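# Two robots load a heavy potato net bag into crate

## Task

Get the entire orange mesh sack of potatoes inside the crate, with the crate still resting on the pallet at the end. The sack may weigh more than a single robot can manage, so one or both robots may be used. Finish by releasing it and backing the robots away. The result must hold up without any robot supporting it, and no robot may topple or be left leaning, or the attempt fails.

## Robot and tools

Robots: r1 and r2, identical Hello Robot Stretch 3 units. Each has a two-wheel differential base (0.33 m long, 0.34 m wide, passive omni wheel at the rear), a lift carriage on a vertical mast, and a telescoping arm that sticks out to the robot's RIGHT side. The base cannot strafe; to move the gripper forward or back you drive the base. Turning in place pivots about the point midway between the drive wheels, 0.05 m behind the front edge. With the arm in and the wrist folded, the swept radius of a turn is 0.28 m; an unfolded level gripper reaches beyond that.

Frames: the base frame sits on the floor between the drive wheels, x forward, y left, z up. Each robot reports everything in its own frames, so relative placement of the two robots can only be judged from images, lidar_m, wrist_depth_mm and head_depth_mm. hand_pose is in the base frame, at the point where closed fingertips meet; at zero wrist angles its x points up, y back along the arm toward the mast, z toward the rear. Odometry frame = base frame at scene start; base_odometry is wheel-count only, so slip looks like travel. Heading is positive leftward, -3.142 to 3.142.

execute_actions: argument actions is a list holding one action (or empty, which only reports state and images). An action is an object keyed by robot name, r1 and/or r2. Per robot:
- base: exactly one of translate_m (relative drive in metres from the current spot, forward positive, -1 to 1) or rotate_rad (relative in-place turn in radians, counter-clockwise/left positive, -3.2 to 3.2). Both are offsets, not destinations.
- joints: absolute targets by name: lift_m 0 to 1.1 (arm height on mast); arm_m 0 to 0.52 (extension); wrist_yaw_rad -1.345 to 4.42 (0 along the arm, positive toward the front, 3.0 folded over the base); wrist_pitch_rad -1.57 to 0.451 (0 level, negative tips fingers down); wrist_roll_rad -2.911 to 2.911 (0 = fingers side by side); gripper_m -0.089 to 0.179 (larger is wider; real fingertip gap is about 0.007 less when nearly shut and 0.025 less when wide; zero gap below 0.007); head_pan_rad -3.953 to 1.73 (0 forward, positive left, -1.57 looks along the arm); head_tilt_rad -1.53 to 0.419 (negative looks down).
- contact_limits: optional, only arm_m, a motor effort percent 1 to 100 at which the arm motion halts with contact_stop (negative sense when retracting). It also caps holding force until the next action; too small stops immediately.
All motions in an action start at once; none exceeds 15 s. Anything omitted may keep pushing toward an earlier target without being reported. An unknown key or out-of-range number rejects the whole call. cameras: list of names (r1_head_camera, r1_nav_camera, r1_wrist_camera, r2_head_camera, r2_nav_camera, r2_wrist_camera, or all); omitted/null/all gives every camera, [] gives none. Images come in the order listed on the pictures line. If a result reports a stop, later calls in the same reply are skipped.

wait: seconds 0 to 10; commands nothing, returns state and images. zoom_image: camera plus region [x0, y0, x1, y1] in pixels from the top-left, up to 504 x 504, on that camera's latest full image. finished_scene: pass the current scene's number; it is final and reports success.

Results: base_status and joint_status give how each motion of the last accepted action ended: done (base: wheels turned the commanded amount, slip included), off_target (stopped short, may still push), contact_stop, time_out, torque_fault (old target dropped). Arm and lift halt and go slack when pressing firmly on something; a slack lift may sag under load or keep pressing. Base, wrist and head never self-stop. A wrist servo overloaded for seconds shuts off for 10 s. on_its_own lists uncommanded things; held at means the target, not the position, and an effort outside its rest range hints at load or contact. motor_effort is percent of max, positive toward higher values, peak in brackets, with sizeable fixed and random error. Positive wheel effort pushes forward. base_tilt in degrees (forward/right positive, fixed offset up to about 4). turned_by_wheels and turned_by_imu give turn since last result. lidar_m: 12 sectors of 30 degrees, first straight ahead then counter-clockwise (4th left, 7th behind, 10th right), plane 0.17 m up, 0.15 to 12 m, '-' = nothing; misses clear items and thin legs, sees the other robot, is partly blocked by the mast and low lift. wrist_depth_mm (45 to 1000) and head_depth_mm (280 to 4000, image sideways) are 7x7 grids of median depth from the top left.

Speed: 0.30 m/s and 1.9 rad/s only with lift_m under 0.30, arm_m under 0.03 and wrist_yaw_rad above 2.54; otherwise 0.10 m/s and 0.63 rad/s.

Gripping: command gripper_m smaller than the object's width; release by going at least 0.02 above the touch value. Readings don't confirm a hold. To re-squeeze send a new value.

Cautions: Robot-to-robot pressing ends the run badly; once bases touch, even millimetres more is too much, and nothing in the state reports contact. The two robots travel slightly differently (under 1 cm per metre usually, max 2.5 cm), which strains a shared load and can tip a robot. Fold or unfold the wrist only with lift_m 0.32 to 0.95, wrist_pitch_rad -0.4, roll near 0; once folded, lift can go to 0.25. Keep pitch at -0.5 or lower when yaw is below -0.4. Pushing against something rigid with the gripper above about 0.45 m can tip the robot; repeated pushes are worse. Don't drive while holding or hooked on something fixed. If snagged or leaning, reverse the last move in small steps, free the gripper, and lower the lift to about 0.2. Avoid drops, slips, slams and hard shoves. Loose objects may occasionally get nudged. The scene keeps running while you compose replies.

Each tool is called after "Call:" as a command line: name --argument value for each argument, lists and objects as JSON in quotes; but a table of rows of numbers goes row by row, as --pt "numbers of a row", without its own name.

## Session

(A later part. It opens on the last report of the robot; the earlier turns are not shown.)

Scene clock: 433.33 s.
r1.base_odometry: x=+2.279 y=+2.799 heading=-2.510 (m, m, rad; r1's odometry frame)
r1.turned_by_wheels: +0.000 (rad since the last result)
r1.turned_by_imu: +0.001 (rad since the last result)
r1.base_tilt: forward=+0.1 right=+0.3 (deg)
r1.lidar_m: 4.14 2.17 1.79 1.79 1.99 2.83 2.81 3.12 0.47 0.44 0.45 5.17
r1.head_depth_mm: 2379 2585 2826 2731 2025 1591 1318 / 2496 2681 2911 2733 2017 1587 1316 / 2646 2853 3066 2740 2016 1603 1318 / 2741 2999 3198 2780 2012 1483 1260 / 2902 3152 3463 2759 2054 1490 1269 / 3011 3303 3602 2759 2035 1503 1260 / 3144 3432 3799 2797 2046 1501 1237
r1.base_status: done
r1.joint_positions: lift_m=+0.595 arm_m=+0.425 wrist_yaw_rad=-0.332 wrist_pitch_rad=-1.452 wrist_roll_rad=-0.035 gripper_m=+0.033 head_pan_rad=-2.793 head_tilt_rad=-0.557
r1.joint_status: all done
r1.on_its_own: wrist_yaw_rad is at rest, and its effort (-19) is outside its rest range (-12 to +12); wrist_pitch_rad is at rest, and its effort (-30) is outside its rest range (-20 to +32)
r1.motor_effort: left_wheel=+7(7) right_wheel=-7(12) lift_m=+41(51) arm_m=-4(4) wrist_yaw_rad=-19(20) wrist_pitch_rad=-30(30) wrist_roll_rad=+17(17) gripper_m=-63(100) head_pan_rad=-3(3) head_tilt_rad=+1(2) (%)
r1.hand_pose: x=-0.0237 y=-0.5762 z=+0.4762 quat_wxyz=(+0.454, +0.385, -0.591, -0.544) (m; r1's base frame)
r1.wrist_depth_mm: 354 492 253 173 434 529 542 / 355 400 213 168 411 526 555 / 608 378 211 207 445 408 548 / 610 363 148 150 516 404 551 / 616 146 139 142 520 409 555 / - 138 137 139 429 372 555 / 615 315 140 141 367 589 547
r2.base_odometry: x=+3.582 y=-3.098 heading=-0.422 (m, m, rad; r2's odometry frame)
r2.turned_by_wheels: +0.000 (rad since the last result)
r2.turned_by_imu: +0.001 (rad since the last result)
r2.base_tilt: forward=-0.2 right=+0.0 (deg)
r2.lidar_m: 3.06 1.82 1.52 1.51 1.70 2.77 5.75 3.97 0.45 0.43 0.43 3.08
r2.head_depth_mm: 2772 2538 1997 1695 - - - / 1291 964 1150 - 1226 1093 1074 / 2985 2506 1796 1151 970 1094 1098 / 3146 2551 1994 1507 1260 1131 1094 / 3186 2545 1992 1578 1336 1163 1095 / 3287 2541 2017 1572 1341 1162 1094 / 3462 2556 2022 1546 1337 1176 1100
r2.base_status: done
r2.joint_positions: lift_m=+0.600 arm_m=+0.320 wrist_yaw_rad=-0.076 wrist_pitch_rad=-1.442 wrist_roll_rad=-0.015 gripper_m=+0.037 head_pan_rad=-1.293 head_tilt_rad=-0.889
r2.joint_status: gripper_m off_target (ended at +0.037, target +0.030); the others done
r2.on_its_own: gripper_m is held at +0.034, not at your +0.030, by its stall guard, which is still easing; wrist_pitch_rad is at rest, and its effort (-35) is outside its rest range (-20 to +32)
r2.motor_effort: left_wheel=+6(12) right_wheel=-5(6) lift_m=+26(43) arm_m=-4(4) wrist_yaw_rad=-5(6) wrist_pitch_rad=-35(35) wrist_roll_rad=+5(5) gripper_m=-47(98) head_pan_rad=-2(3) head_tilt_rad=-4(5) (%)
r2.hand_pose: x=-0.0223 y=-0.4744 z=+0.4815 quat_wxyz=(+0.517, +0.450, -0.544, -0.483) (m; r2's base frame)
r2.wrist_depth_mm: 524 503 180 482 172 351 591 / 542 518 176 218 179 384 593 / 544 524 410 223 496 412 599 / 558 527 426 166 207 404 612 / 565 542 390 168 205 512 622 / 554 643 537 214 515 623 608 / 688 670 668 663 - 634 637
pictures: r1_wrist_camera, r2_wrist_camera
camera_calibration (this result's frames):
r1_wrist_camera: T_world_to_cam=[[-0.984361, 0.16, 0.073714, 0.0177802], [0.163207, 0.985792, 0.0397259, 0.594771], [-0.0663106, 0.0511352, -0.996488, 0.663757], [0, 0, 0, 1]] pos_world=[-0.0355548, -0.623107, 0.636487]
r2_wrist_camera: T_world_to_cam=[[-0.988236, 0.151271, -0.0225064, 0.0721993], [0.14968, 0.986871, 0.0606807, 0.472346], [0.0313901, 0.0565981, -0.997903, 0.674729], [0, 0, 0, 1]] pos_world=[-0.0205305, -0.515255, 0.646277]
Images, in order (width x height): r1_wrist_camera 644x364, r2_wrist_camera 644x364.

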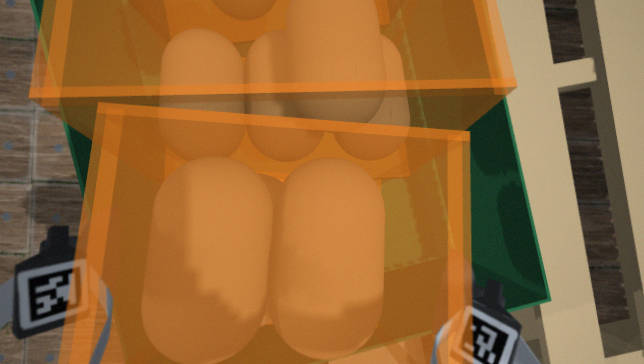

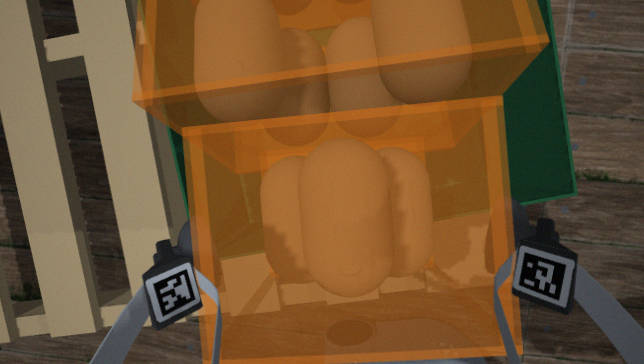

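Call:
execute_actions --actions '[{"r2":{"joints":{"gripper_m":0.04,"lift_m":0.65}},"r1":{"joints":{"gripper_m":0.04,"lift_m":0.645}}}]' --cameras '[]'

Call:
execute_actions --actions '[{"r2":{"base":{"translate_m":-0.03},"joints":{"gripper_m":0.03,"arm_m":0.40}},"r1":{"base":{"translate_m":-0.02},"joints":{"gripper_m":0.03,"arm_m":0.40}}}]' --cameras '[]'

Call:
execute_actions --actions '[{"r2":{"joints":{"gripper_m":0.04,"lift_m":0.6}},"r1":{"joints":{"gripper_m":0.04,"lift_m":0.595}}}]' --cameras '["r1_wrist_camera","r2_wrist_camera"]'

Scene clock: 441.87 s.
r1.base_odometry: x=+2.279 y=+2.799 heading=-2.510 (m, m, rad; r1's odometry frame)
r1.turned_by_wheels: +0.000 (rad since the last result)
r1.turned_by_imu: +0.001 (rad since the last result)
r1.base_tilt: forward=+0.0 right=+0.4 (deg)
r1.lidar_m: 4.12 2.17 1.79 1.79 1.98 2.83 2.81 3.12 0.47 0.44 0.45 5.21
r1.head_depth_mm: 2394 2574 2786 2699 2014 1588 1316 / 2489 2726 2931 2749 2018 1578 1319 / 2601 2823 3066 2755 2019 1587 1309 / 2711 2977 3330 2760 2026 1488 1267 / 2833 3131 3536 2759 2025 1494 1264 / 2965 3289 3662 2772 2030 1505 1256 / 3135 3504 3788 2803 2027 1505 1240
r1.base_status: not commanded
r1.joint_positions: lift_m=+0.644 arm_m=+0.425 wrist_yaw_rad=-0.332 wrist_pitch_rad=-1.453 wrist_roll_rad=-0.035 gripper_m=+0.043 head_pan_rad=-2.793 head_tilt_rad=-0.557
r1.joint_status: all done
r1.on_its_own: wrist_yaw_rad is at rest, and its effort (-19) is outside its rest range (-12 to +12); wrist_pitch_rad is at rest, and its effort (-30) is outside its rest range (-20 to +32)
r1.motor_effort: left_wheel=+7(7) right_wheel=-7(7) lift_m=+61(63) arm_m=-4(4) wrist_yaw_rad=-19(19) wrist_pitch_rad=-30(30) wrist_roll_rad=+17(17) gripper_m=-58(100) head_pan_rad=-3(3) head_tilt_rad=+2(2) (%)
r1.hand_pose: x=-0.0236 y=-0.5761 z=+0.5254 quat_wxyz=(+0.454, +0.386, -0.591, -0.544) (m; r1's base frame)
r1.wrist_depth_mm: 644 508 253 173 435 583 592 / 657 401 214 168 408 581 588 / 661 388 211 207 449 589 587 / 656 402 148 151 569 578 599 / 652 147 139 142 578 493 599 / - 139 137 139 428 588 602 / 659 667 140 140 656 594 600
r2.base_odometry: x=+3.582 y=-3.098 heading=-0.422 (m, m, rad; r2's odometry frame)
r2.turned_by_wheels: +0.000 (rad since the last result)
r2.turned_by_imu: +0.002 (rad since the last result)
r2.base_tilt: forward=-0.3 right=+0.1 (deg)
r2.lidar_m: 3.06 1.82 1.52 1.51 1.70 2.77 5.75 3.91 0.45 0.43 0.44 3.08
r2.head_depth_mm: 2777 2515 1995 - - - - / 1260 911 1104 - 1222 1096 1068 / 3007 2517 1799 1103 1199 1094 1095 / 3089 2516 1996 1508 1264 1132 1092 / 3239 2544 2014 1584 1338 1158 1098 / 3310 2546 1996 1581 1342 1155 1096 / 3407 2527 2016 1539 1343 1176 1097
r2.base_status: not commanded
r2.joint_positions: lift_m=+0.649 arm_m=+0.320 wrist_yaw_rad=-0.076 wrist_pitch_rad=-1.441 wrist_roll_rad=-0.015 gripper_m=+0.046 head_pan_rad=-1.293 head_tilt_rad=-0.889
r2.joint_status: gripper_m off_target (ended at +0.046, target +0.040); the others done
r2.on_its_own: gripper_m is held at +0.044, not at your +0.040, by its stall guard, which is still easing; wrist_pitch_rad is at rest, and its effort (-35) is outside its rest range (-20 to +32)
r2.motor_effort: left_wheel=+6(7) right_wheel=-5(5) lift_m=+50(52) arm_m=-4(4) wrist_yaw_rad=-4(5) wrist_pitch_rad=-35(35) wrist_roll_rad=+5(5) gripper_m=-34(98) head_pan_rad=-2(2) head_tilt_rad=-5(4) (%)
r2.hand_pose: x=-0.0223 y=-0.4745 z=+0.5304 quat_wxyz=(+0.517, +0.450, -0.544, -0.483) (m; r2's base frame)
r2.wrist_depth_mm: 569 556 180 532 173 416 632 / 582 563 176 217 179 434 637 / 573 586 419 222 540 442 641 / 585 590 481 166 211 466 657 / 604 588 438 167 203 552 649 / 618 608 577 214 689 678 684 / 747 714 732 718 - 690 679
pictures: none
No camera images: the call's "cameras" was empty. Leave "cameras" out to get every camera's image.

Scene clock: 443.80 s.
r1.base_odometry: x=+2.295 y=+2.811 heading=-2.510 (m, m, rad; r1's odometry frame)
r1.turned_by_wheels: +0.001 (rad since the last result)
r1.turned_by_imu: +0.002 (rad since the last result)
r1.base_tilt: forward=+0.0 right=+0.4 (deg)
r1.lidar_m: 4.15 2.18 1.80 1.79 1.98 2.80 2.79 3.08 0.47 0.44 0.45 5.19
r1.head_depth_mm: 2377 2566 2789 2739 1985 1584 1318 / 2479 2666 2911 2736 2012 1582 1322 / 2567 2783 3067 2758 2013 1600 1317 / 2687 2957 3210 2754 2037 1503 1257 / 2835 3097 3431 2783 2020 1457 1259 / 2969 3275 3577 2797 2023 1501 1267 / 3173 3498 3801 2834 2054 1502 1266
r1.base_status: done
r1.joint_positions: lift_m=+0.644 arm_m=+0.401 wrist_yaw_rad=-0.287 wrist_pitch_rad=-1.519 wrist_roll_rad=-0.053 gripper_m=+0.043 head_pan_rad=-2.793 head_tilt_rad=-0.556
r1.joint_status: gripper_m off_target (ended at +0.043, target +0.030); the others done
r1.on_its_own: wrist_yaw_rad is held at -0.307, not at your -0.350, by its stall guard, which is not easing now; gripper_m is held at +0.040, not at your +0.030, by its stall guard, which is still easing; wrist_yaw_rad is at rest, and its effort (-21) is outside its rest range (-12 to +12)
r1.motor_effort: left_wheel=+9(13) right_wheel=-11(14) lift_m=+60(60) arm_m=-9(15) wrist_yaw_rad=-21(27) wrist_pitch_rad=-11(30) wrist_roll_rad=+25(25) gripper_m=-57(100) head_pan_rad=-3(3) head_tilt_rad=+2(2) (%)
r1.hand_pose: x=-0.0185 y=-0.5351 z=+0.5256 quat_wxyz=(+0.453, +0.423, -0.565, -0.545) (m; r1's base frame)
r1.wrist_depth_mm: 635 470 530 181 503 555 563 / 646 388 222 173 447 562 577 / 652 373 214 189 446 569 585 / 662 412 153 159 559 581 590 / 670 262 141 145 462 589 603 / - 141 137 140 591 600 613 / 686 696 136 138 596 600 748
r2.base_odometry: x=+3.554 y=-3.086 heading=-0.421 (m, m, rad; r2's odometry frame)
r2.turned_by_wheels: +0.001 (rad since the last result)
r2.turned_by_imu: +0.001 (rad since the last result)
r2.base_tilt: forward=-0.4 right=+0.0 (deg)
r2.lidar_m: 3.09 1.82 1.52 1.52 1.71 2.80 5.71 3.95 0.46 0.43 0.44 3.11
r2.head_depth_mm: 2776 2502 2054 - - - - / 2768 1691 1798 1336 1249 1071 1069 / 1308 2317 1715 1095 1223 1116 1098 / 3085 2543 2002 1466 1256 1117 1099 / 3139 2555 2006 1575 1356 1141 1099 / 3273 2495 2019 1580 1341 1157 1099 / 3430 2533 1996 1540 1346 1177 1106
r2.base_status: done
r2.joint_positions: lift_m=+0.649 arm_m=+0.400 wrist_yaw_rad=-0.070 wrist_pitch_rad=-1.500 wrist_roll_rad=-0.028 gripper_m=+0.041 head_pan_rad=-1.293 head_tilt_rad=-0.889
r2.joint_status: gripper_m off_target (ended at +0.041, target +0.030); the others done
r2.on_its_own: gripper_m is held at +0.039, not at your +0.030, by its stall guard, which is still easing
r2.motor_effort: left_wheel=+11(14) right_wheel=-9(12) lift_m=+51(51) arm_m=+0(4) wrist_yaw_rad=-11(12) wrist_pitch_rad=-18(35) wrist_roll_rad=+9(9) gripper_m=-47(98) head_pan_rad=-3(2) head_tilt_rad=-4(5) (%)
r2.hand_pose: x=-0.0212 y=-0.5390 z=+0.5303 quat_wxyz=(+0.507, +0.471, -0.527, -0.494) (m; r2's base frame)
r2.wrist_depth_mm: 563 466 187 260 175 610 613 / 567 548 178 226 181 452 625 / 574 564 196 222 534 472 636 / 589 571 505 169 213 491 654 / 609 685 492 167 203 490 654 / 623 633 600 206 577 708 675 / 766 770 736 731 - 696 705
pictures: none
No camera images: the call's "cameras" was empty. Leave "cameras" out to get every camera's image.

Scene clock: 445.10 s.
r1.base_odometry: x=+2.295 y=+2.811 heading=-2.510 (m, m, rad; r1's odometry frame)
r1.turned_by_wheels: +0.000 (rad since the last result)
r1.turned_by_imu: +0.000 (rad since the last result)
r1.base_tilt: forward=+0.1 right=+0.4 (deg)
r1.lidar_m: 4.16 2.18 1.80 1.79 1.99 2.81 2.79 3.08 0.47 0.44 0.45 5.16
r1.head_depth_mm: 2407 2560 2798 2710 1999 1586 1314 / 2471 2680 2920 2773 2011 1588 1326 / 2571 2795 3084 2751 2035 1601 1323 / 2681 2965 3248 2747 2024 1501 1253 / 2811 3077 3452 2745 2022 1445 1261 / 2966 3282 3566 2811 2044 1492 1260 / 3159 3488 3748 2812 2034 1499 1269
r1.base_status: not commanded
r1.joint_positions: lift_m=+0.595 arm_m=+0.401 wrist_yaw_rad=-0.287 wrist_pitch_rad=-1.518 wrist_roll_rad=-0.053 gripper_m=+0.051 head_pan_rad=-2.793 head_tilt_rad=-0.556
r1.joint_status: gripper_m off_target (ended at +0.051, target +0.040); the others done
r1.on_its_own: wrist_yaw_rad is held at -0.307, not at your -0.350, by its stall guard, which is not easing now; gripper_m is held at +0.050, not at your +0.040, by its stall guard, which is still easing; wrist_yaw_rad is at rest, and its effort (-21) is outside its rest range (-12 to +12)
r1.motor_effort: left_wheel=+9(8) right_wheel=-11(11) lift_m=+41(52) arm_m=-9(9) wrist_yaw_rad=-21(21) wrist_pitch_rad=-12(12) wrist_roll_rad=+26(25) gripper_m=-28(59) head_pan_rad=-3(3) head_tilt_rad=+2(2) (%)
r1.hand_pose: x=-0.0186 y=-0.5355 z=+0.4763 quat_wxyz=(+0.453, +0.423, -0.565, -0.544) (m; r1's base frame)
r1.wrist_depth_mm: 341 469 483 182 489 501 530 / 465 389 222 173 444 382 535 / 598 366 213 189 442 403 646 / 616 374 153 159 514 400 544 / 622 335 141 146 467 404 550 / - 141 137 140 366 548 561 / 643 317 136 139 571 553 579
r2.base_odometry: x=+3.554 y=-3.086 heading=-0.421 (m, m, rad; r2's odometry frame)
r2.turned_by_wheels: +0.000 (rad since the last result)
r2.turned_by_imu: +0.000 (rad since the last result)
r2.base_tilt: forward=-0.3 right=+0.1 (deg)
r2.lidar_m: 3.09 1.83 1.53 1.52 1.71 2.80 5.69 3.93 0.46 0.43 0.44 3.09
r2.head_depth_mm: 2770 2538 1984 1664 1448 - - / 1428 2327 1841 - 1246 1083 1078 / 2889 2264 1745 1170 1198 1110 1092 / 3092 2533 1989 1461 1258 1120 1096 / 3209 2531 1998 1577 1366 1135 1099 / 3300 2547 2020 1575 1345 1164 1096 / 3424 2552 2017 1543 1338 1175 1099
r2.base_status: not commanded
r2.joint_positions: lift_m=+0.600 arm_m=+0.400 wrist_yaw_rad=-0.070 wrist_pitch_rad=-1.501 wrist_roll_rad=-0.028 gripper_m=+0.046 head_pan_rad=-1.293 head_tilt_rad=-0.889
r2.joint_status: gripper_m off_target (ended at +0.046, target +0.040); the others done
r2.on_its_own: gripper_m is held at +0.044, not at your +0.040, by its stall guard, which is still easing
r2.motor_effort: left_wheel=+10(10) right_wheel=-9(9) lift_m=+27(45) arm_m=+0(0) wrist_yaw_rad=-11(12) wrist_pitch_rad=-17(18) wrist_roll_rad=+9(9) gripper_m=-46(47) head_pan_rad=-2(3) head_tilt_rad=-5(5) (%)
r2.hand_pose: x=-0.0212 y=-0.5388 z=+0.4815 quat_wxyz=(+0.507, +0.471, -0.526, -0.494) (m; r2's base frame)
r2.wrist_depth_mm: 565 390 189 257 175 375 564 / 526 396 180 226 182 372 574 / 548 408 194 225 485 390 597 / 546 534 504 170 214 416 605 / 561 542 476 167 203 372 623 / 567 650 408 207 535 522 638 / 590 707 689 682 675 678 650
pictures: r1_wrist_camera, r2_wrist_camera
camera_calibration (this result's frames):
r1_wrist_camera: T_world_to_cam=[[-0.993603, 0.0934955, 0.0633418, -0.0146051], [0.099779, 0.989493, 0.104632, 0.52367], [-0.0528936, 0.110283, -0.992492, 0.692145], [0, 0, 0, 1]] pos_world=[-0.0301529, -0.593134, 0.63308]
r2_wrist_camera: T_world_to_cam=[[-0.990776, 0.13443, -0.0170651, 0.071306], [0.131462, 0.984082, 0.119583, 0.505518], [0.0328691, 0.116237, -0.992677, 0.707916], [0, 0, 0, 1]] pos_world=[-0.0190767, -0.589343, 0.643498]
Images, in order (width x height): r1_wrist_camera 644x364, r2_wrist_camera 644x364.

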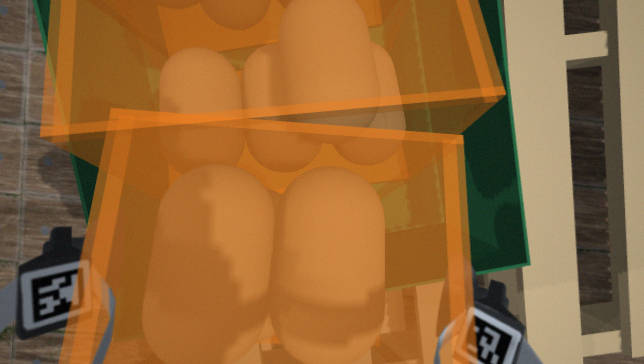

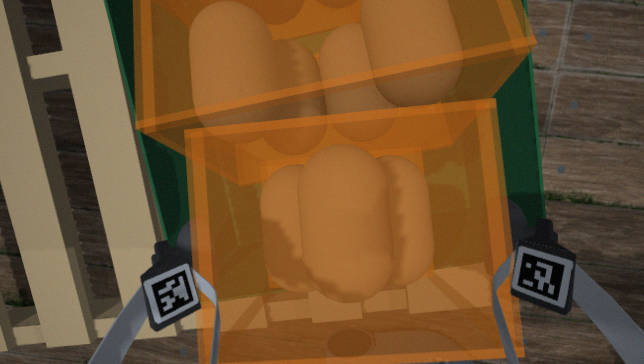

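Call:
execute_actions --actions '[{"r1":{"joints":{"gripper_m":0.03,"lift_m":0.65,"arm_m":0.43}},"r2":{"joints":{"gripper_m":0.03,"lift_m":0.65,"arm_m":0.43}}}]' --cameras '[]'

Call:
execute_actions --actions '[{"r1":{"joints":{"gripper_m":0.04,"lift_m":0.57}},"r2":{"joints":{"gripper_m":0.04,"lift_m":0.57}}}]' --cameras '["r1_wrist_camera","r2_wrist_camera","r1_head_camera"]'

Scene clock: 456.37 s.
r1.base_odometry: x=+2.295 y=+2.811 heading=-2.510 (m, m, rad; r1's odometry frame)
r1.turned_by_wheels: +0.000 (rad since the last result)
r1.turned_by_imu: +0.001 (rad since the last result)
r1.base_tilt: forward=+0.1 right=+0.5 (deg)
r1.lidar_m: 4.13 2.18 1.80 1.79 1.99 2.80 2.80 3.09 0.47 0.44 0.45 5.18
r1.head_depth_mm: 2377 2548 2790 2726 2009 1588 1316 / 2520 2683 2899 2722 2006 1589 1324 / 2617 2830 3044 2719 1995 1604 1319 / 2719 2952 3261 2781 2031 1510 1259 / 2843 3178 3472 2788 2035 1447 1267 / 3005 3295 3636 2788 2049 1502 1272 / 3140 3497 3779 2826 2051 1501 1278
r1.base_status: not commanded
r1.joint_positions: lift_m=+0.649 arm_m=+0.430 wrist_yaw_rad=-0.287 wrist_pitch_rad=-1.567 wrist_roll_rad=-0.043 gripper_m=+0.033 head_pan_rad=-2.793 head_tilt_rad=-0.556
r1.joint_status: all done
r1.on_its_own: wrist_yaw_rad is held at -0.307, not at your -0.350, by its stall guard, which is not easing now; wrist_yaw_rad is at rest, and its effort (-21) is outside its rest range (-12 to +12)
r1.motor_effort: left_wheel=+6(9) right_wheel=-9(11) lift_m=+61(63) arm_m=+5(7) wrist_yaw_rad=-21(21) wrist_pitch_rad=+2(14) wrist_roll_rad=+21(24) gripper_m=-69(100) head_pan_rad=-4(3) head_tilt_rad=+2(2) (%)
r1.hand_pose: x=-0.0151 y=-0.5524 z=+0.5314 quat_wxyz=(+0.437, +0.434, -0.558, -0.557) (m; r1's base frame)
r1.wrist_depth_mm: 632 391 252 220 531 547 559 / 645 429 249 188 507 556 569 / 666 410 224 187 485 570 583 / 677 430 212 221 569 580 598 / 687 372 145 150 466 599 611 / - 144 138 142 593 607 630 / 715 714 133 136 614 626 782
r2.base_odometry: x=+3.554 y=-3.086 heading=-0.421 (m, m, rad; r2's odometry frame)
r2.turned_by_wheels: +0.000 (rad since the last result)
r2.turned_by_imu: +0.002 (rad since the last result)
r2.base_tilt: forward=-0.3 right=+0.0 (deg)
r2.lidar_m: 3.09 1.83 1.52 1.52 1.71 2.80 5.71 3.94 0.46 0.43 0.44 3.11
r2.head_depth_mm: 2791 2507 2100 1570 - - - / 2785 1557 1793 1341 1247 1078 1067 / 2922 2252 1743 1103 1226 1112 1095 / 3077 2540 2001 1460 1259 1118 1095 / 3134 2528 2014 1577 1357 1137 1097 / 3335 2548 2021 1583 1342 1161 1101 / 3454 2557 2017 1539 1336 1175 1096
r2.base_status: not commanded
r2.joint_positions: lift_m=+0.649 arm_m=+0.430 wrist_yaw_rad=-0.071 wrist_pitch_rad=-1.559 wrist_roll_rad=-0.026 gripper_m=+0.032 head_pan_rad=-1.293 head_tilt_rad=-0.889
r2.joint_status: all done
r2.motor_effort: left_wheel=+8(10) right_wheel=-7(9) lift_m=+50(53) arm_m=+4(6) wrist_yaw_rad=-9(11) wrist_pitch_rad=+0(19) wrist_roll_rad=+9(9) gripper_m=-49(98) head_pan_rad=-1(2) head_tilt_rad=-5(5) (%)
r2.hand_pose: x=-0.0201 y=-0.5535 z=+0.5311 quat_wxyz=(+0.491, +0.485, -0.514, -0.509) (m; r2's base frame)
r2.wrist_depth_mm: 593 447 215 506 184 431 604 / 562 539 189 233 182 441 620 / 588 561 192 231 515 470 631 / 607 589 523 178 521 510 654 / 616 607 484 170 204 466 695 / 655 641 614 175 207 727 712 / 800 770 767 767 - 732 720
pictures: none
No camera images: the call's "cameras" was empty. Leave "cameras" out to get every camera's image.

Scene clock: 457.93 s.
r1.base_odometry: x=+2.295 y=+2.811 heading=-2.510 (m, m, rad; r1's odometry frame)
r1.turned_by_wheels: +0.000 (rad since the last result)
r1.turned_by_imu: +0.000 (rad since the last result)
r1.base_tilt: forward=+0.0 right=+0.4 (deg)
r1.lidar_m: 4.15 2.17 1.80 1.79 1.99 2.81 2.79 3.08 0.47 0.44 0.45 5.20
r1.head_depth_mm: 2399 2563 2784 2760 2000 1588 1314 / 2466 2687 2913 2721 2018 1586 1328 / 2600 2836 3099 2739 2031 1600 1322 / 2714 2972 3242 2760 2019 1501 1257 / 2861 3112 3436 2786 2038 1456 1262 / 2955 3241 3572 2828 2002 1495 1263 / 3126 3479 3909 2797 2042 1502 1265
r1.base_status: not commanded
r1.joint_positions: lift_m=+0.570 arm_m=+0.430 wrist_yaw_rad=-0.287 wrist_pitch_rad=-1.567 wrist_roll_rad=-0.043 gripper_m=+0.048 head_pan_rad=-2.793 head_tilt_rad=-0.556
r1.joint_status: gripper_m off_target (ended at +0.048, target +0.040); the others done
r1.on_its_own: wrist_yaw_rad is held at -0.307, not at your -0.350, by its stall guard, which is not easing now; gripper_m is held at +0.045, not at your +0.040, by its stall guard, which is still easing; wrist_yaw_rad is at rest, and its effort (-21) is outside its rest range (-12 to +12)
r1.motor_effort: left_wheel=+6(7) right_wheel=-9(9) lift_m=+40(53) arm_m=+5(6) wrist_yaw_rad=-21(22) wrist_pitch_rad=+2(2) wrist_roll_rad=+21(21) gripper_m=-53(59) head_pan_rad=-3(3) head_tilt_rad=+2(1) (%)
r1.hand_pose: x=-0.0151 y=-0.5523 z=+0.4521 quat_wxyz=(+0.437, +0.434, -0.557, -0.557) (m; r1's base frame)
r1.wrist_depth_mm: 305 389 252 221 456 330 490 / 306 428 247 188 466 341 499 / 313 386 226 186 472 357 514 / 589 369 212 221 490 357 525 / 597 365 145 151 466 369 537 / - 146 138 142 334 348 545 / 637 300 133 136 549 537 557
r2.base_odometry: x=+3.554 y=-3.086 heading=-0.421 (m, m, rad; r2's odometry frame)
r2.turned_by_wheels: +0.000 (rad since the last result)
r2.turned_by_imu: +0.000 (rad since the last result)
r2.base_tilt: forward=-0.4 right=+0.0 (deg)
r2.lidar_m: 3.08 1.83 1.53 1.52 1.71 2.79 5.71 3.93 0.46 0.43 0.44 3.11
r2.head_depth_mm: 2786 2524 2002 1676 1412 1241 - / 2709 2413 1953 1383 1241 1083 1077 / 2868 2285 1716 1220 1198 1109 1098 / 3167 2502 2011 1463 1250 1120 1091 / 3191 2536 2011 1574 1366 1139 1092 / 3340 2542 2016 1581 1336 1162 1092 / 3445 2573 2005 1542 1343 1177 1096
r2.base_status: not commanded
r2.joint_positions: lift_m=+0.570 arm_m=+0.430 wrist_yaw_rad=-0.071 wrist_pitch_rad=-1.559 wrist_roll_rad=-0.026 gripper_m=+0.049 head_pan_rad=-1.293 head_tilt_rad=-0.889
r2.joint_status: gripper_m off_target (ended at +0.049, target +0.040); the others done
r2.on_its_own: gripper_m is held at +0.048, not at your +0.040, by its stall guard, which is still easing
r2.motor_effort: left_wheel=+8(8) right_wheel=-7(7) lift_m=+27(45) arm_m=+4(4) wrist_yaw_rad=-9(10) wrist_pitch_rad=+0(0) wrist_roll_rad=+8(9) gripper_m=-17(46) head_pan_rad=-2(2) head_tilt_rad=-5(5) (%)
r2.hand_pose: x=-0.0201 y=-0.5536 z=+0.4523 quat_wxyz=(+0.491, +0.485, -0.514, -0.509) (m; r2's base frame)
r2.wrist_depth_mm: 457 350 215 431 186 325 532 / 479 344 188 231 183 343 543 / 546 358 191 233 453 362 566 / 527 373 480 179 469 376 574 / 547 513 480 170 205 372 596 / 559 550 362 175 214 517 629 / 593 705 679 680 661 666 652
pictures: r1_head_camera (sideways: a quarter turn clockwise sets it upright), r1_wrist_camera, r2_wrist_camera
camera_calibration (this result's frames):
r1_head_camera: T_world_to_cam=[[0.450231, 0.113701, -0.885643, 1.16919], [0.28148, -0.95936, 0.01993, -0.0254407], [-0.847385, -0.258264, -0.463938, 0.566877], [0, 0, 0, 1]] pos_world=[-0.0388795, -0.0109404, 1.29899]
r1_wrist_camera: T_world_to_cam=[[-0.993454, 0.100738, 0.0538655, 0.000320626], [0.107879, 0.982421, 0.152349, 0.517129], [-0.0375714, 0.157162, -0.986858, 0.693777], [0, 0, 0, 1]] pos_world=[-0.0294028, -0.617107, 0.605858]
r2_wrist_camera: T_world_to_cam=[[-0.990259, 0.1386, -0.0133022, 0.0744715], [0.134089, 0.975024, 0.177054, 0.492417], [0.0375096, 0.173545, -0.984111, 0.708559], [0, 0, 0, 1]] pos_world=[-0.0188594, -0.613408, 0.611107]
Images, in order (width x height): r1_head_camera 896x504, r1_wrist_camera 644x364, r2_wrist_camera 644x364.

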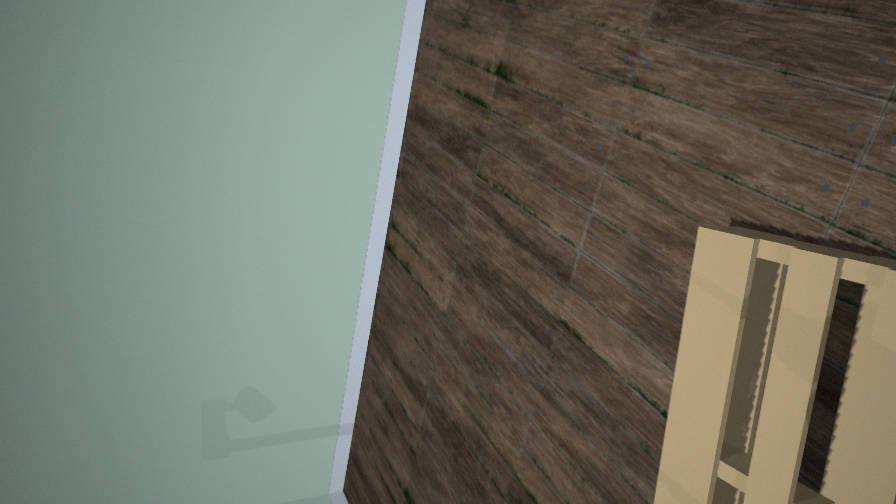

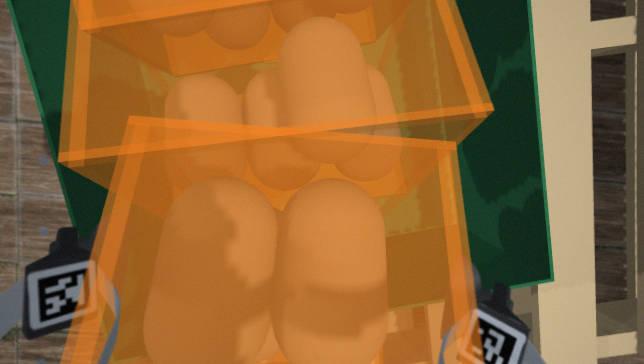

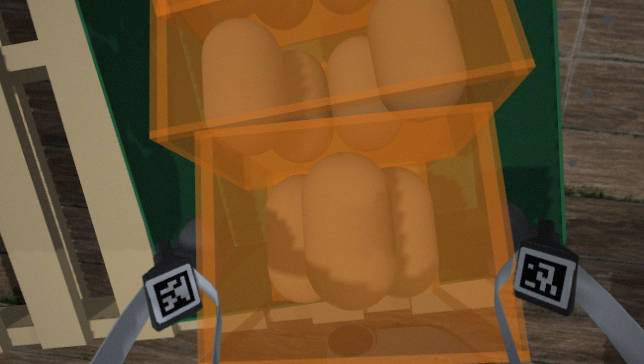

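Still on the rim; compress more.

Call:
execute_actions --actions '[{"r1":{"joints":{"gripper_m":0.03,"lift_m":0.66,"arm_m":0.49}},"r2":{"joints":{"gripper_m":0.03,"lift_m":0.66,"arm_m":0.49}}}]' --cameras '[]'

Call:
execute_actions --actions '[{"r1":{"joints":{"gripper_m":0.04,"lift_m":0.55}},"r2":{"joints":{"gripper_m":0.04,"lift_m":0.55}}}]' --cameras '["r1_wrist_camera","r2_wrist_camera"]'

Scene clock: 461.97 s.
r1.base_odometry: x=+2.295 y=+2.811 heading=-2.510 (m, m, rad; r1's odometry frame)
r1.turned_by_wheels: +0.000 (rad since the last result)
r1.turned_by_imu: +0.001 (rad since the last result)
r1.base_tilt: forward=+0.0 right=+0.4 (deg)
r1.lidar_m: 4.16 2.17 1.80 1.79 1.98 2.81 2.79 3.09 0.47 0.44 0.45 5.20
r1.head_depth_mm: 2351 2562 2745 2720 2005 1582 1321 / 2473 2682 2904 2767 2012 1591 1321 / 2606 2809 3071 2763 2010 1615 1323 / 2705 2950 3181 2753 2038 1513 1264 / 2840 3074 3379 2775 2034 1447 1262 / 2987 3277 3609 2822 2051 1492 1269 / 3139 3464 3806 2802 2053 1502 1278
r1.base_status: not commanded
r1.joint_positions: lift_m=+0.659 arm_m=+0.489 wrist_yaw_rad=-0.278 wrist_pitch_rad=-1.591 wrist_roll_rad=-0.059 gripper_m=+0.038 head_pan_rad=-2.793 head_tilt_rad=-0.556
r1.joint_status: gripper_m off_target (ended at +0.038, target +0.030); the others done
r1.on_its_own: wrist_yaw_rad is held at -0.307, not at your -0.350, by its stall guard, which is still easing; gripper_m is held at +0.035, not at your +0.030, by its stall guard, which is still easing; arm_m is at rest, and its effort (+18) is outside its rest range (-14 to +14)
r1.motor_effort: left_wheel=+10(11) right_wheel=-13(15) lift_m=+59(63) arm_m=+18(18) wrist_yaw_rad=-30(31) wrist_pitch_rad=+8(11) wrist_roll_rad=+29(29) gripper_m=-56(100) head_pan_rad=-3(3) head_tilt_rad=+2(2) (%)
r1.hand_pose: x=-0.0136 y=-0.6055 z=+0.5420 quat_wxyz=(+0.437, +0.448, -0.547, -0.556) (m; r1's base frame)
r1.wrist_depth_mm: 641 359 242 232 447 546 567 / 654 420 267 272 544 561 577 / 672 448 547 213 561 572 594 / 697 428 241 201 544 588 602 / 699 419 167 173 567 605 619 / - 389 146 150 451 623 635 / 747 135 132 135 633 637 667
r2.base_odometry: x=+3.554 y=-3.086 heading=-0.421 (m, m, rad; r2's odometry frame)
r2.turned_by_wheels: +0.000 (rad since the last result)
r2.turned_by_imu: +0.001 (rad since the last result)
r2.base_tilt: forward=-0.3 right=-0.1 (deg)
r2.lidar_m: 3.09 1.82 1.52 1.52 1.71 2.79 5.71 3.94 0.46 0.43 0.44 3.10
r2.head_depth_mm: 2795 2507 2078 - - - - / 2761 2250 - 1333 1243 1076 1070 / 2979 2256 1762 1107 1246 1121 1100 / 3106 2528 1996 1479 1260 1118 1099 / 3192 2519 2019 1586 1355 1139 1095 / 3279 2545 2026 1571 1342 1165 1093 / 3467 2566 2027 1553 1337 1180 1095
r2.base_status: not commanded
r2.joint_positions: lift_m=+0.659 arm_m=+0.489 wrist_yaw_rad=-0.069 wrist_pitch_rad=-1.563 wrist_roll_rad=-0.032 gripper_m=+0.039 head_pan_rad=-1.293 head_tilt_rad=-0.889
r2.joint_status: gripper_m off_target (ended at +0.039, target +0.030); the others done
r2.on_its_own: gripper_m is held at +0.039, not at your +0.030, by its stall guard, which is still easing; arm_m is at rest, and its effort (+15) is outside its rest range (-14 to +14)
r2.motor_effort: left_wheel=+12(12) right_wheel=-10(11) lift_m=+51(51) arm_m=+15(16) wrist_yaw_rad=-12(16) wrist_pitch_rad=+1(3) wrist_roll_rad=+11(15) gripper_m=-21(98) head_pan_rad=-2(2) head_tilt_rad=-4(4) (%)
r2.hand_pose: x=-0.0201 y=-0.6118 z=+0.5412 quat_wxyz=(+0.493, +0.489, -0.511, -0.508) (m; r2's base frame)
r2.wrist_depth_mm: 540 458 230 264 222 608 613 / 580 552 250 276 248 618 622 / 599 574 442 288 222 471 636 / 603 594 227 260 215 500 676 / 639 625 503 261 536 504 673 / 654 644 460 174 206 720 706 / 755 805 789 155 180 756 749
pictures: none
No camera images: the call's "cameras" was empty. Leave "cameras" out to get every camera's image.

Scene clock: 463.80 s.
r1.base_odometry: x=+2.295 y=+2.811 heading=-2.510 (m, m, rad; r1's odometry frame)
r1.turned_by_wheels: +0.000 (rad since the last result)
r1.turned_by_imu: +0.000 (rad since the last result)
r1.base_tilt: forward=+0.1 right=+0.4 (deg)
r1.lidar_m: 4.14 2.18 1.79 1.79 1.98 2.80 2.80 3.11 0.47 0.44 0.45 5.17
r1.head_depth_mm: 2389 2567 2807 2730 1997 1586 1320 / 2474 2665 2900 2762 2003 1585 1321 / 2554 2801 3057 2746 2031 1583 1321 / 2714 2946 3226 2744 2007 1507 1262 / 2847 3156 3437 2779 2037 1454 1268 / 2961 3309 3563 2812 2025 1502 1267 / 3137 3508 3796 2796 2044 1501 1268
r1.base_status: not commanded
r1.joint_positions: lift_m=+0.550 arm_m=+0.489 wrist_yaw_rad=-0.239 wrist_pitch_rad=-1.590 wrist_roll_rad=-0.054 gripper_m=+0.052 head_pan_rad=-2.793 head_tilt_rad=-0.556
r1.joint_status: gripper_m off_target (ended at +0.052, target +0.040); the others done
r1.on_its_own: wrist_yaw_rad is held at -0.261, not at your -0.350, by its stall guard, which is not easing now; gripper_m is held at +0.050, not at your +0.040, by its stall guard, which is still easing; arm_m is at rest, and its effort (+17) is outside its rest range (-14 to +14); wrist_yaw_rad is at rest, and its effort (-23) is outside its rest range (-12 to +12)
r1.motor_effort: left_wheel=+8(10) right_wheel=-11(13) lift_m=+40(53) arm_m=+17(18) wrist_yaw_rad=-23(26) wrist_pitch_rad=+9(9) wrist_roll_rad=+26(28) gripper_m=-50(54) head_pan_rad=-3(3) head_tilt_rad=+2(1) (%)
r1.hand_pose: x=-0.0147 y=-0.6053 z=+0.4328 quat_wxyz=(+0.446, +0.457, -0.540, -0.549) (m; r1's base frame)
r1.wrist_depth_mm: 291 368 233 238 427 315 445 / 283 389 270 275 442 326 457 / 283 402 439 213 456 333 472 / 298 362 241 201 465 343 485 / 584 382 168 175 479 356 497 / - 337 146 151 430 343 512 / 624 132 132 135 332 313 546
r2.base_odometry: x=+3.554 y=-3.086 heading=-0.421 (m, m, rad; r2's odometry frame)
r2.turned_by_wheels: +0.000 (rad since the last result)
r2.turned_by_imu: +0.000 (rad since the last result)
r2.base_tilt: forward=-0.3 right=-0.1 (deg)
r2.lidar_m: 3.09 1.82 1.52 1.52 1.71 2.79 5.72 3.91 0.46 0.43 0.44 3.11
r2.head_depth_mm: 2818 2547 1998 1647 1431 1234 1099 / 2761 2418 1923 1381 1223 1078 1080 / 2892 2354 1691 1214 1200 1110 1093 / 3108 2524 2002 1470 1258 1124 1098 / 3205 2524 2021 1579 1359 1140 1092 / 3329 2551 2009 1584 1336 1160 1100 / 3402 2536 2029 1542 1341 1175 1100
r2.base_status: not commanded
r2.joint_positions: lift_m=+0.550 arm_m=+0.489 wrist_yaw_rad=-0.069 wrist_pitch_rad=-1.562 wrist_roll_rad=-0.032 gripper_m=+0.051 head_pan_rad=-1.293 head_tilt_rad=-0.889
r2.joint_status: gripper_m off_target (ended at +0.051, target +0.040); the others done
r2.on_its_own: gripper_m is held at +0.048, not at your +0.040, by its stall guard, which is still easing
r2.motor_effort: left_wheel=+10(11) right_wheel=-10(10) lift_m=+27(44) arm_m=+14(15) wrist_yaw_rad=-12(12) wrist_pitch_rad=+1(1) wrist_roll_rad=+11(11) gripper_m=-43(47) head_pan_rad=-2(2) head_tilt_rad=-4(4) (%)
r2.hand_pose: x=-0.0201 y=-0.6119 z=+0.4323 quat_wxyz=(+0.493, +0.489, -0.511, -0.508) (m; r2's base frame)
r2.wrist_depth_mm: 433 351 229 264 222 318 513 / 457 341 251 277 239 340 521 / 525 332 431 289 221 356 541 / 559 353 223 259 213 376 565 / 564 364 480 261 471 466 592 / 537 517 451 174 206 365 602 / 556 538 358 157 181 328 632
pictures: r1_wrist_camera, r2_wrist_camera
camera_calibration (this result's frames):
r1_wrist_camera: T_world_to_cam=[[-0.997921, 0.0414987, 0.0493055, -0.0268922], [0.0495432, 0.983299, 0.175125, 0.561931], [-0.0412145, 0.177204, -0.983311, 0.693554], [0, 0, 0, 1]] pos_world=[-0.0260917, -0.674331, 0.584897]
r2_wrist_camera: T_world_to_cam=[[-0.991437, 0.129938, -0.0130298, 0.0768617], [0.12549, 0.975578, 0.180276, 0.55158], [0.0361362, 0.177097, -0.98353, 0.700933], [0, 0, 0, 1]] pos_world=[-0.0183434, -0.67223, 0.590953]
Images, in order (width x height): r1_wrist_camera 644x364, r2_wrist_camera 644x364.

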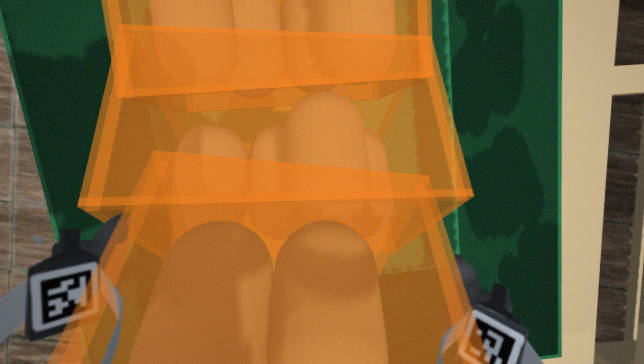

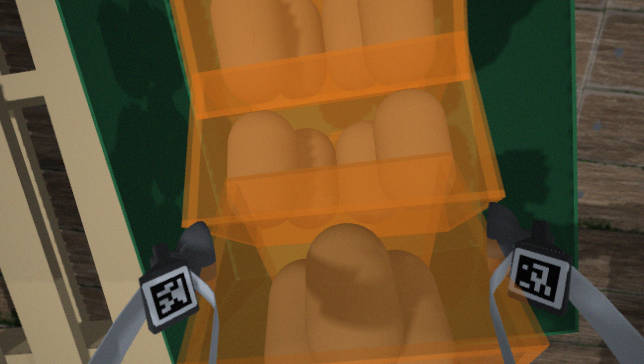

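Now inside the ends. Release.

Call:
execute_actions --actions '[{"r1":{"joints":{"gripper_m":0.03,"lift_m":0.51}},"r2":{"joints":{"gripper_m":0.03,"lift_m":0.51}}}]' --cameras '[]'

Call:
execute_actions --actions '[{"r1":{"joints":{"gripper_m":0.12}},"r2":{"joints":{"gripper_m":0.12}}}]' --cameras '[]'

Call:
execute_actions --actions '[{"r1":{"joints":{"lift_m":0.8}},"r2":{"joints":{"lift_m":0.8}}}]' --cameras '[]'

Call:
execute_actions --actions '[{"r1":{"joints":{"arm_m":0}},"r2":{"joints":{"arm_m":0}}}]' --cameras '["r1_wrist_camera","r2_wrist_camera","r2_nav_camera"]'

Scene clock: 469.53 s.
r1.base_odometry: x=+2.295 y=+2.811 heading=-2.510 (m, m, rad; r1's odometry frame)
r1.turned_by_wheels: +0.000 (rad since the last result)
r1.turned_by_imu: +0.001 (rad since the last result)
r1.base_tilt: forward=+0.1 right=+0.3 (deg)
r1.lidar_m: 4.14 2.18 1.80 1.78 1.99 2.81 2.79 3.11 0.47 0.44 0.45 5.21
r1.head_depth_mm: 2392 2562 2759 2705 1996 1599 1311 / 2486 2688 2886 2724 1995 1590 1319 / 2577 2828 3078 2742 2034 1598 1325 / 2702 2950 3223 2765 2033 1504 1265 / 2869 3077 3476 2788 2026 1442 1261 / 2989 3254 3576 2808 2046 1494 1260 / 3127 3471 3756 2805 2042 1505 1265
r1.base_status: not commanded
r1.joint_positions: lift_m=+0.510 arm_m=+0.489 wrist_yaw_rad=-0.238 wrist_pitch_rad=-1.590 wrist_roll_rad=-0.054 gripper_m=+0.033 head_pan_rad=-2.793 head_tilt_rad=-0.556
r1.joint_status: all done
r1.on_its_own: wrist_yaw_rad is held at -0.261, not at your -0.350, by its stall guard, which is not easing now; arm_m is at rest, and its effort (+17) is outside its rest range (-14 to +14); wrist_yaw_rad is at rest, and its effort (-23) is outside its rest range (-12 to +12)
r1.motor_effort: left_wheel=+8(9) right_wheel=-11(11) lift_m=+40(39) arm_m=+17(17) wrist_yaw_rad=-23(24) wrist_pitch_rad=+9(8) wrist_roll_rad=+26(26) gripper_m=-59(100) head_pan_rad=-4(2) head_tilt_rad=+2(2) (%)
r1.hand_pose: x=-0.0148 y=-0.6053 z=+0.3928 quat_wxyz=(+0.446, +0.457, -0.539, -0.548) (m; r1's base frame)
r1.wrist_depth_mm: 292 371 232 238 393 317 252 / 283 385 266 276 407 324 258 / 279 398 402 214 416 335 263 / 270 363 241 201 421 343 270 / 254 380 169 176 436 357 278 / - 247 147 151 434 343 286 / 276 132 131 135 324 311 292
r2.base_odometry: x=+3.554 y=-3.086 heading=-0.421 (m, m, rad; r2's odometry frame)
r2.turned_by_wheels: +0.000 (rad since the last result)
r2.turned_by_imu: +0.001 (rad since the last result)
r2.base_tilt: forward=-0.2 right=-0.1 (deg)
r2.lidar_m: 3.08 1.83 1.53 1.52 1.71 2.80 5.70 3.95 0.46 0.43 0.44 3.11
r2.head_depth_mm: 2793 2488 2003 1641 1412 1235 1092 / 2736 2419 1946 1399 1220 1074 1076 / 2878 2331 1043 1288 1194 1120 1096 / 3085 2551 2005 1464 1257 1119 1096 / 3180 2517 2016 1588 1358 1134 1095 / 3277 2550 2011 1574 1335 1161 1096 / 3403 2555 2023 1552 1348 1180 1101
r2.base_status: not commanded
r2.joint_positions: lift_m=+0.510 arm_m=+0.489 wrist_yaw_rad=-0.069 wrist_pitch_rad=-1.562 wrist_roll_rad=-0.032 gripper_m=+0.032 head_pan_rad=-1.293 head_tilt_rad=-0.889
r2.joint_status: all done
r2.motor_effort: left_wheel=+10(11) right_wheel=-10(10) lift_m=+27(28) arm_m=+14(14) wrist_yaw_rad=-12(13) wrist_pitch_rad=+1(1) wrist_roll_rad=+11(11) gripper_m=-50(98) head_pan_rad=-2(2) head_tilt_rad=-4(5) (%)
r2.hand_pose: x=-0.0201 y=-0.6119 z=+0.3923 quat_wxyz=(+0.493, +0.488, -0.511, -0.508) (m; r2's base frame)
r2.wrist_depth_mm: 249 351 231 264 222 324 236 / 255 333 252 276 239 338 245 / 425 328 404 284 218 354 256 / 453 311 224 257 214 376 263 / 517 301 446 260 429 428 273 / 493 289 452 175 205 361 288 / 512 318 354 157 181 297 279
pictures: none
No camera images: the call's "cameras" was empty. Leave "cameras" out to get every camera's image.

Scene clock: 471.63 s.
r1.base_odometry: x=+2.295 y=+2.811 heading=-2.510 (m, m, rad; r1's odometry frame)
r1.turned_by_wheels: +0.000 (rad since the last result)
r1.turned_by_imu: +0.002 (rad since the last result)
r1.base_tilt: forward=+0.0 right=+0.4 (deg)
r1.lidar_m: 4.16 2.17 1.80 1.79 1.99 2.81 2.79 3.07 0.47 0.44 0.45 5.20
r1.head_depth_mm: 2388 2563 2767 2737 2018 1584 1307 / 2478 2665 2926 2748 2031 1591 1313 / 2588 2840 3052 2758 2030 1602 1318 / 2683 2982 3214 2785 2027 1506 1259 / 2824 3133 3415 2763 2045 1450 1265 / 2957 3270 3525 2801 2055 1499 1263 / 3134 3426 3792 2818 2043 1511 1268
r1.base_status: not commanded
r1.joint_positions: lift_m=+0.510 arm_m=+0.490 wrist_yaw_rad=-0.249 wrist_pitch_rad=-1.535 wrist_roll_rad=-0.027 gripper_m=+0.121 head_pan_rad=-2.793 head_tilt_rad=-0.556
r1.joint_status: all done
r1.on_its_own: wrist_yaw_rad is held at -0.261, not at your -0.350, by its stall guard, which is not easing now; wrist_yaw_rad is at rest, and its effort (-13) is outside its rest range (-12 to +12)
r1.motor_effort: left_wheel=+4(20) right_wheel=-4(20) lift_m=+45(44) arm_m=+0(17) wrist_yaw_rad=-13(25) wrist_pitch_rad=-7(24) wrist_roll_rad=+13(26) gripper_m=-17(67) head_pan_rad=-3(3) head_tilt_rad=+1(1) (%)
r1.hand_pose: x=-0.0180 y=-0.6205 z=+0.3914 quat_wxyz=(+0.452, +0.431, -0.559, -0.545) (m; r1's base frame)
r1.wrist_depth_mm: 310 391 309 292 409 294 422 / 303 397 279 288 411 304 425 / 293 402 403 208 419 317 433 / 283 407 251 251 426 330 438 / 264 416 162 165 433 342 448 / - 359 149 151 442 327 280 / 258 320 139 141 353 - 290
r2.base_odometry: x=+3.554 y=-3.086 heading=-0.422 (m, m, rad; r2's odometry frame)
r2.turned_by_wheels: +0.000 (rad since the last result)
r2.turned_by_imu: +0.000 (rad since the last result)
r2.base_tilt: forward=-0.3 right=-0.1 (deg)
r2.lidar_m: 3.09 1.83 1.52 1.52 1.70 2.78 5.72 3.92 0.46 0.43 0.44 3.10
r2.head_depth_mm: 2797 2507 1984 1645 1406 1236 1091 / 2738 2436 1931 1404 1221 1074 1075 / 2848 2336 1038 1290 1190 1115 1093 / 3148 2510 2017 1464 1262 1122 1098 / 3180 2526 2015 1576 1360 1145 1099 / 3319 2526 2027 1585 1338 1163 1098 / 3435 2534 2018 1542 1343 1172 1105
r2.base_status: not commanded
r2.joint_positions: lift_m=+0.510 arm_m=+0.490 wrist_yaw_rad=-0.077 wrist_pitch_rad=-1.558 wrist_roll_rad=-0.011 gripper_m=+0.120 head_pan_rad=-1.293 head_tilt_rad=-0.889
r2.joint_status: all done
r2.motor_effort: left_wheel=-1(10) right_wheel=+0(10) lift_m=+27(27) arm_m=+4(14) wrist_yaw_rad=-4(12) wrist_pitch_rad=+0(2) wrist_roll_rad=+3(11) gripper_m=+0(72) head_pan_rad=-3(3) head_tilt_rad=-4(4) (%)
r2.hand_pose: x=-0.0200 y=-0.6138 z=+0.3922 quat_wxyz=(+0.486, +0.480, -0.519, -0.514) (m; r2's base frame)
r2.wrist_depth_mm: 258 368 386 312 377 312 245 / 261 351 290 317 387 329 254 / 344 330 419 372 403 353 252 / 449 314 429 364 412 376 265 / 524 300 444 384 429 333 279 / 540 303 460 420 403 - 283 / 510 487 378 351 319 300 296
pictures: none
No camera images: the call's "cameras" was empty. Leave "cameras" out to get every camera's image.

Scene clock: 475.47 s.
r1.base_odometry: x=+2.295 y=+2.811 heading=-2.510 (m, m, rad; r1's odometry frame)
r1.turned_by_wheels: +0.000 (rad since the last result)
r1.turned_by_imu: +0.000 (rad since the last result)
r1.base_tilt: forward=+0.1 right=+0.5 (deg)
r1.lidar_m: 4.13 2.17 1.80 1.79 2.00 2.81 2.79 3.08 0.47 0.44 0.44 5.19
r1.head_depth_mm: 2396 2564 2781 2748 2024 1588 1320 / 2472 2661 2911 2690 2024 1593 1314 / 2584 2788 3071 2753 2015 1602 1318 / 2718 2930 3264 2764 2041 1506 1261 / 2811 3087 3417 2792 2030 1459 1269 / 2992 3282 3646 2825 2024 1504 1268 / 3140 3430 3754 2777 2056 1500 1274
r1.base_status: not commanded
r1.joint_positions: lift_m=+0.619 arm_m=+0.490 wrist_yaw_rad=-0.258 wrist_pitch_rad=-1.556 wrist_roll_rad=-0.005 gripper_m=+0.120 head_pan_rad=-2.793 head_tilt_rad=-0.556
r1.joint_status: lift_m contact_stop (moved +0.109 of +0.290)
r1.on_its_own: wrist_yaw_rad is held at -0.261, not at your -0.350, by its stall guard, which is not easing now; lift_m is slack since a contact_stop, until your next command for it (your +0.800 is given up)
r1.motor_effort: left_wheel=+0(5) right_wheel=+0(10) lift_m=+33(70) arm_m=+0(0) wrist_yaw_rad=-3(13) wrist_pitch_rad=-1(12) wrist_roll_rad=+2(13) gripper_m=+0(18) head_pan_rad=-3(3) head_tilt_rad=+1(2) (%)
r1.hand_pose: x=-0.0165 y=-0.6153 z=+0.5009 quat_wxyz=(+0.437, +0.429, -0.562, -0.556) (m; r1's base frame)
r1.wrist_depth_mm: 365 489 462 443 505 518 648 / 618 457 506 458 516 528 543 / 635 432 517 472 526 538 556 / 643 405 523 469 536 545 563 / 656 477 535 449 554 455 578 / 664 - 542 443 512 463 595 / 683 436 442 411 414 587 593
r2.base_odometry: x=+3.554 y=-3.086 heading=-0.422 (m, m, rad; r2's odometry frame)
r2.turned_by_wheels: +0.000 (rad since the last result)
r2.turned_by_imu: +0.001 (rad since the last result)
r2.base_tilt: forward=-0.3 right=+0.0 (deg)
r2.lidar_m: 3.10 1.83 1.52 1.52 1.70 2.79 5.75 3.95 0.46 0.44 0.44 3.12
r2.head_depth_mm: 2770 - 1960 1626 1378 1206 1076 / 2683 1580 1839 1430 1264 1079 1079 / 2906 986 1709 1385 1207 1117 1092 / 3173 2521 2009 1471 1249 1135 1092 / 3207 2526 1995 1573 1356 1137 1096 / 3291 2572 2018 1578 1339 1166 1097 / 3462 2551 2016 1552 1335 1181 1103
r2.base_status: not commanded
r2.joint_positions: lift_m=+0.799 arm_m=+0.490 wrist_yaw_rad=-0.077 wrist_pitch_rad=-1.558 wrist_roll_rad=-0.011 gripper_m=+0.120 head_pan_rad=-1.293 head_tilt_rad=-0.889
r2.joint_status: all done
r2.motor_effort: left_wheel=-1(0) right_wheel=+0(0) lift_m=+40(42) arm_m=+4(4) wrist_yaw_rad=-4(2) wrist_pitch_rad=-1(1) wrist_roll_rad=+3(3) gripper_m=+0(0) head_pan_rad=-3(1) head_tilt_rad=-4(4) (%)
r2.hand_pose: x=-0.0200 y=-0.6138 z=+0.6816 quat_wxyz=(+0.486, +0.480, -0.519, -0.514) (m; r2's base frame)
r2.wrist_depth_mm: 678 673 638 587 624 719 712 / 703 711 657 613 658 755 753 / 717 721 672 630 690 789 799 / 769 714 713 706 694 816 808 / 768 784 699 676 651 829 817 / 809 796 846 776 873 - 833 / - 961 951 919 - 907 893
pictures: none
No camera images: the call's "cameras" was empty. Leave "cameras" out to get every camera's image.

not run: a stop came earlier in this reply.

Call:
execute_actions --actions '[{"r1":{"joints":{"lift_m":0.8,"gripper_m":0.17}},"r2":{"joints":{"arm_m":0}}}]' --cameras '["r1_wrist_camera","r2_wrist_camera","r2_nav_camera"]'

Scene clock: 482.80 s.
r1.base_odometry: x=+2.295 y=+2.811 heading=-2.510 (m, m, rad; r1's odometry frame)
r1.turned_by_wheels: +0.000 (rad since the last result)
r1.turned_by_imu: +0.001 (rad since the last result)
r1.base_tilt: forward=+0.2 right=+0.5 (deg)
r1.lidar_m: 4.14 2.17 1.79 1.79 1.99 2.81 2.80 3.09 0.47 0.44 0.44 5.22
r1.head_depth_mm: 2377 2561 2770 2750 2008 1586 - / 2492 2684 2926 2750 1994 1603 1342 / 2576 2815 3060 2748 2015 1602 1315 / 2688 2974 3202 2797 2018 1507 1263 / 2836 3063 3371 2838 2047 1450 1263 / 2973 3286 3541 2807 2037 1495 1269 / 3122 3503 3783 2821 2041 1499 1276
r1.base_status: not commanded
r1.joint_positions: lift_m=+0.800 arm_m=+0.490 wrist_yaw_rad=-0.258 wrist_pitch_rad=-1.556 wrist_roll_rad=-0.005 gripper_m=+0.170 head_pan_rad=-2.793 head_tilt_rad=-0.556
r1.joint_status: all done
r1.on_its_own: wrist_yaw_rad is held at -0.261, not at your -0.350, by its stall guard, which is not easing now
r1.motor_effort: left_wheel=+1(1) right_wheel=+0(0) lift_m=+44(46) arm_m=+1(0) wrist_yaw_rad=-3(4) wrist_pitch_rad=-1(1) wrist_roll_rad=+2(2) gripper_m=+0(95) head_pan_rad=-3(3) head_tilt_rad=+2(1) (%)
r1.hand_pose: x=-0.0165 y=-0.6153 z=+0.6817 quat_wxyz=(+0.437, +0.429, -0.562, -0.556) (m; r1's base frame)
r1.wrist_depth_mm: 790 675 677 682 688 710 720 / 791 800 686 650 703 723 733 / 818 813 694 663 712 742 736 / 832 819 715 666 731 743 758 / 836 853 725 640 692 762 783 / - 874 627 645 761 831 780 / 879 884 762 773 795 - 944
r2.base_odometry: x=+3.554 y=-3.086 heading=-0.422 (m, m, rad; r2's odometry frame)
r2.turned_by_wheels: +0.000 (rad since the last result)
r2.turned_by_imu: +0.001 (rad since the last result)
r2.base_tilt: forward=-0.3 right=+0.0 (deg)
r2.lidar_m: 3.10 1.82 1.53 1.52 1.71 2.79 5.72 3.93 0.46 0.44 0.44 3.12
r2.head_depth_mm: 2733 2500 2006 1659 1414 - - / 1297 817 1858 1415 1274 - - / 2930 2533 1742 1398 1203 1097 - / 3092 2499 2020 1478 1251 1135 1094 / 3213 2545 1998 1579 1356 1139 1098 / 3286 2557 2006 1582 1338 1163 1094 / 3482 2560 2020 1532 1344 1176 1098
r2.base_status: not commanded
r2.joint_positions: lift_m=+0.799 arm_m=+0.003 wrist_yaw_rad=-0.077 wrist_pitch_rad=-1.558 wrist_roll_rad=-0.010 gripper_m=+0.120 head_pan_rad=-1.293 head_tilt_rad=-0.889
r2.joint_status: all done
joint sent to its limit — the command would take r2.arm_m past its lower limit, so that joint was sent only as far as its limit.
r2.motor_effort: left_wheel=+0(0) right_wheel=-1(0) lift_m=+39(40) arm_m=-3(5) wrist_yaw_rad=-3(3) wrist_pitch_rad=+0(1) wrist_roll_rad=+3(3) gripper_m=-1(1) head_pan_rad=-2(2) head_tilt_rad=-4(5) (%)
r2.hand_pose: x=-0.0200 y=-0.1270 z=+0.6816 quat_wxyz=(+0.486, +0.480, -0.519, -0.514) (m; r2's base frame)
r2.wrist_depth_mm: 687 682 667 730 648 746 727 / 705 694 697 733 790 758 748 / 797 829 816 813 793 788 785 / 866 868 855 827 - 815 795 / 913 894 836 860 - 826 823 / 952 912 892 877 877 - 823 / - 936 921 947 900 896 874
pictures: r1_wrist_camera, r2_nav_camera (sideways: a quarter turn counterclockwise sets it upright), r2_wrist_camera
camera_calibration (this result's frames):
r1_wrist_camera: T_world_to_cam=[[-0.992269, 0.111048, 0.055411, -0.00176759], [0.117889, 0.982936, 0.141202, 0.55228], [-0.0387852, 0.146643, -0.988429, 0.924814], [0, 0, 0, 1]] pos_world=[-0.0309926, -0.678278, 0.836227]
r2_nav_camera: T_world_to_cam=[[0.178429, -0.724756, 0.665501, -0.81474], [-0.970736, -0.240144, -0.00125964, 0.0556551], [0.160729, -0.645801, -0.746396, 0.933233], [0, 0, 0, 1]] pos_world=[0.0494019, 0.0255609, 1.23884]
r2_wrist_camera: T_world_to_cam=[[-0.987003, 0.16013, -0.0135566, 0.0214809], [0.155285, 0.972045, 0.17611, 0.0366178], [0.0413782, 0.171716, -0.984277, 0.860204], [0, 0, 0, 1]] pos_world=[-0.0200781, -0.186745, 0.840521]
Images, in order (width x height): r1_wrist_camera 644x364, r2_nav_camera 672x504, r2_wrist_camera 644x364.

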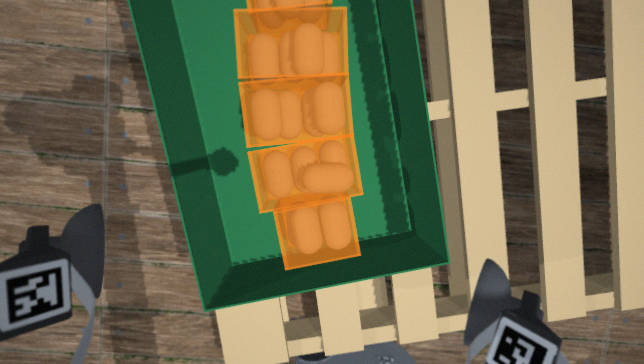

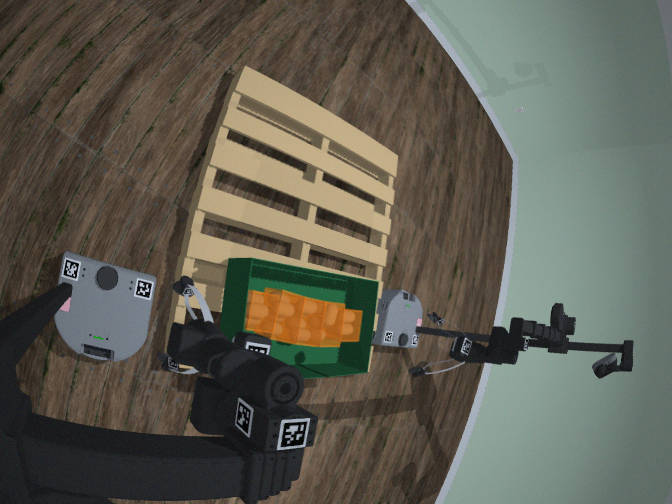

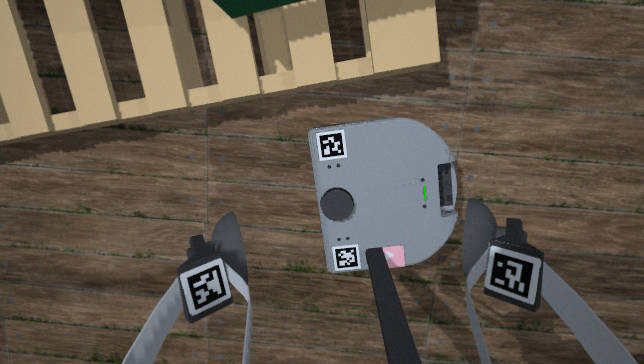

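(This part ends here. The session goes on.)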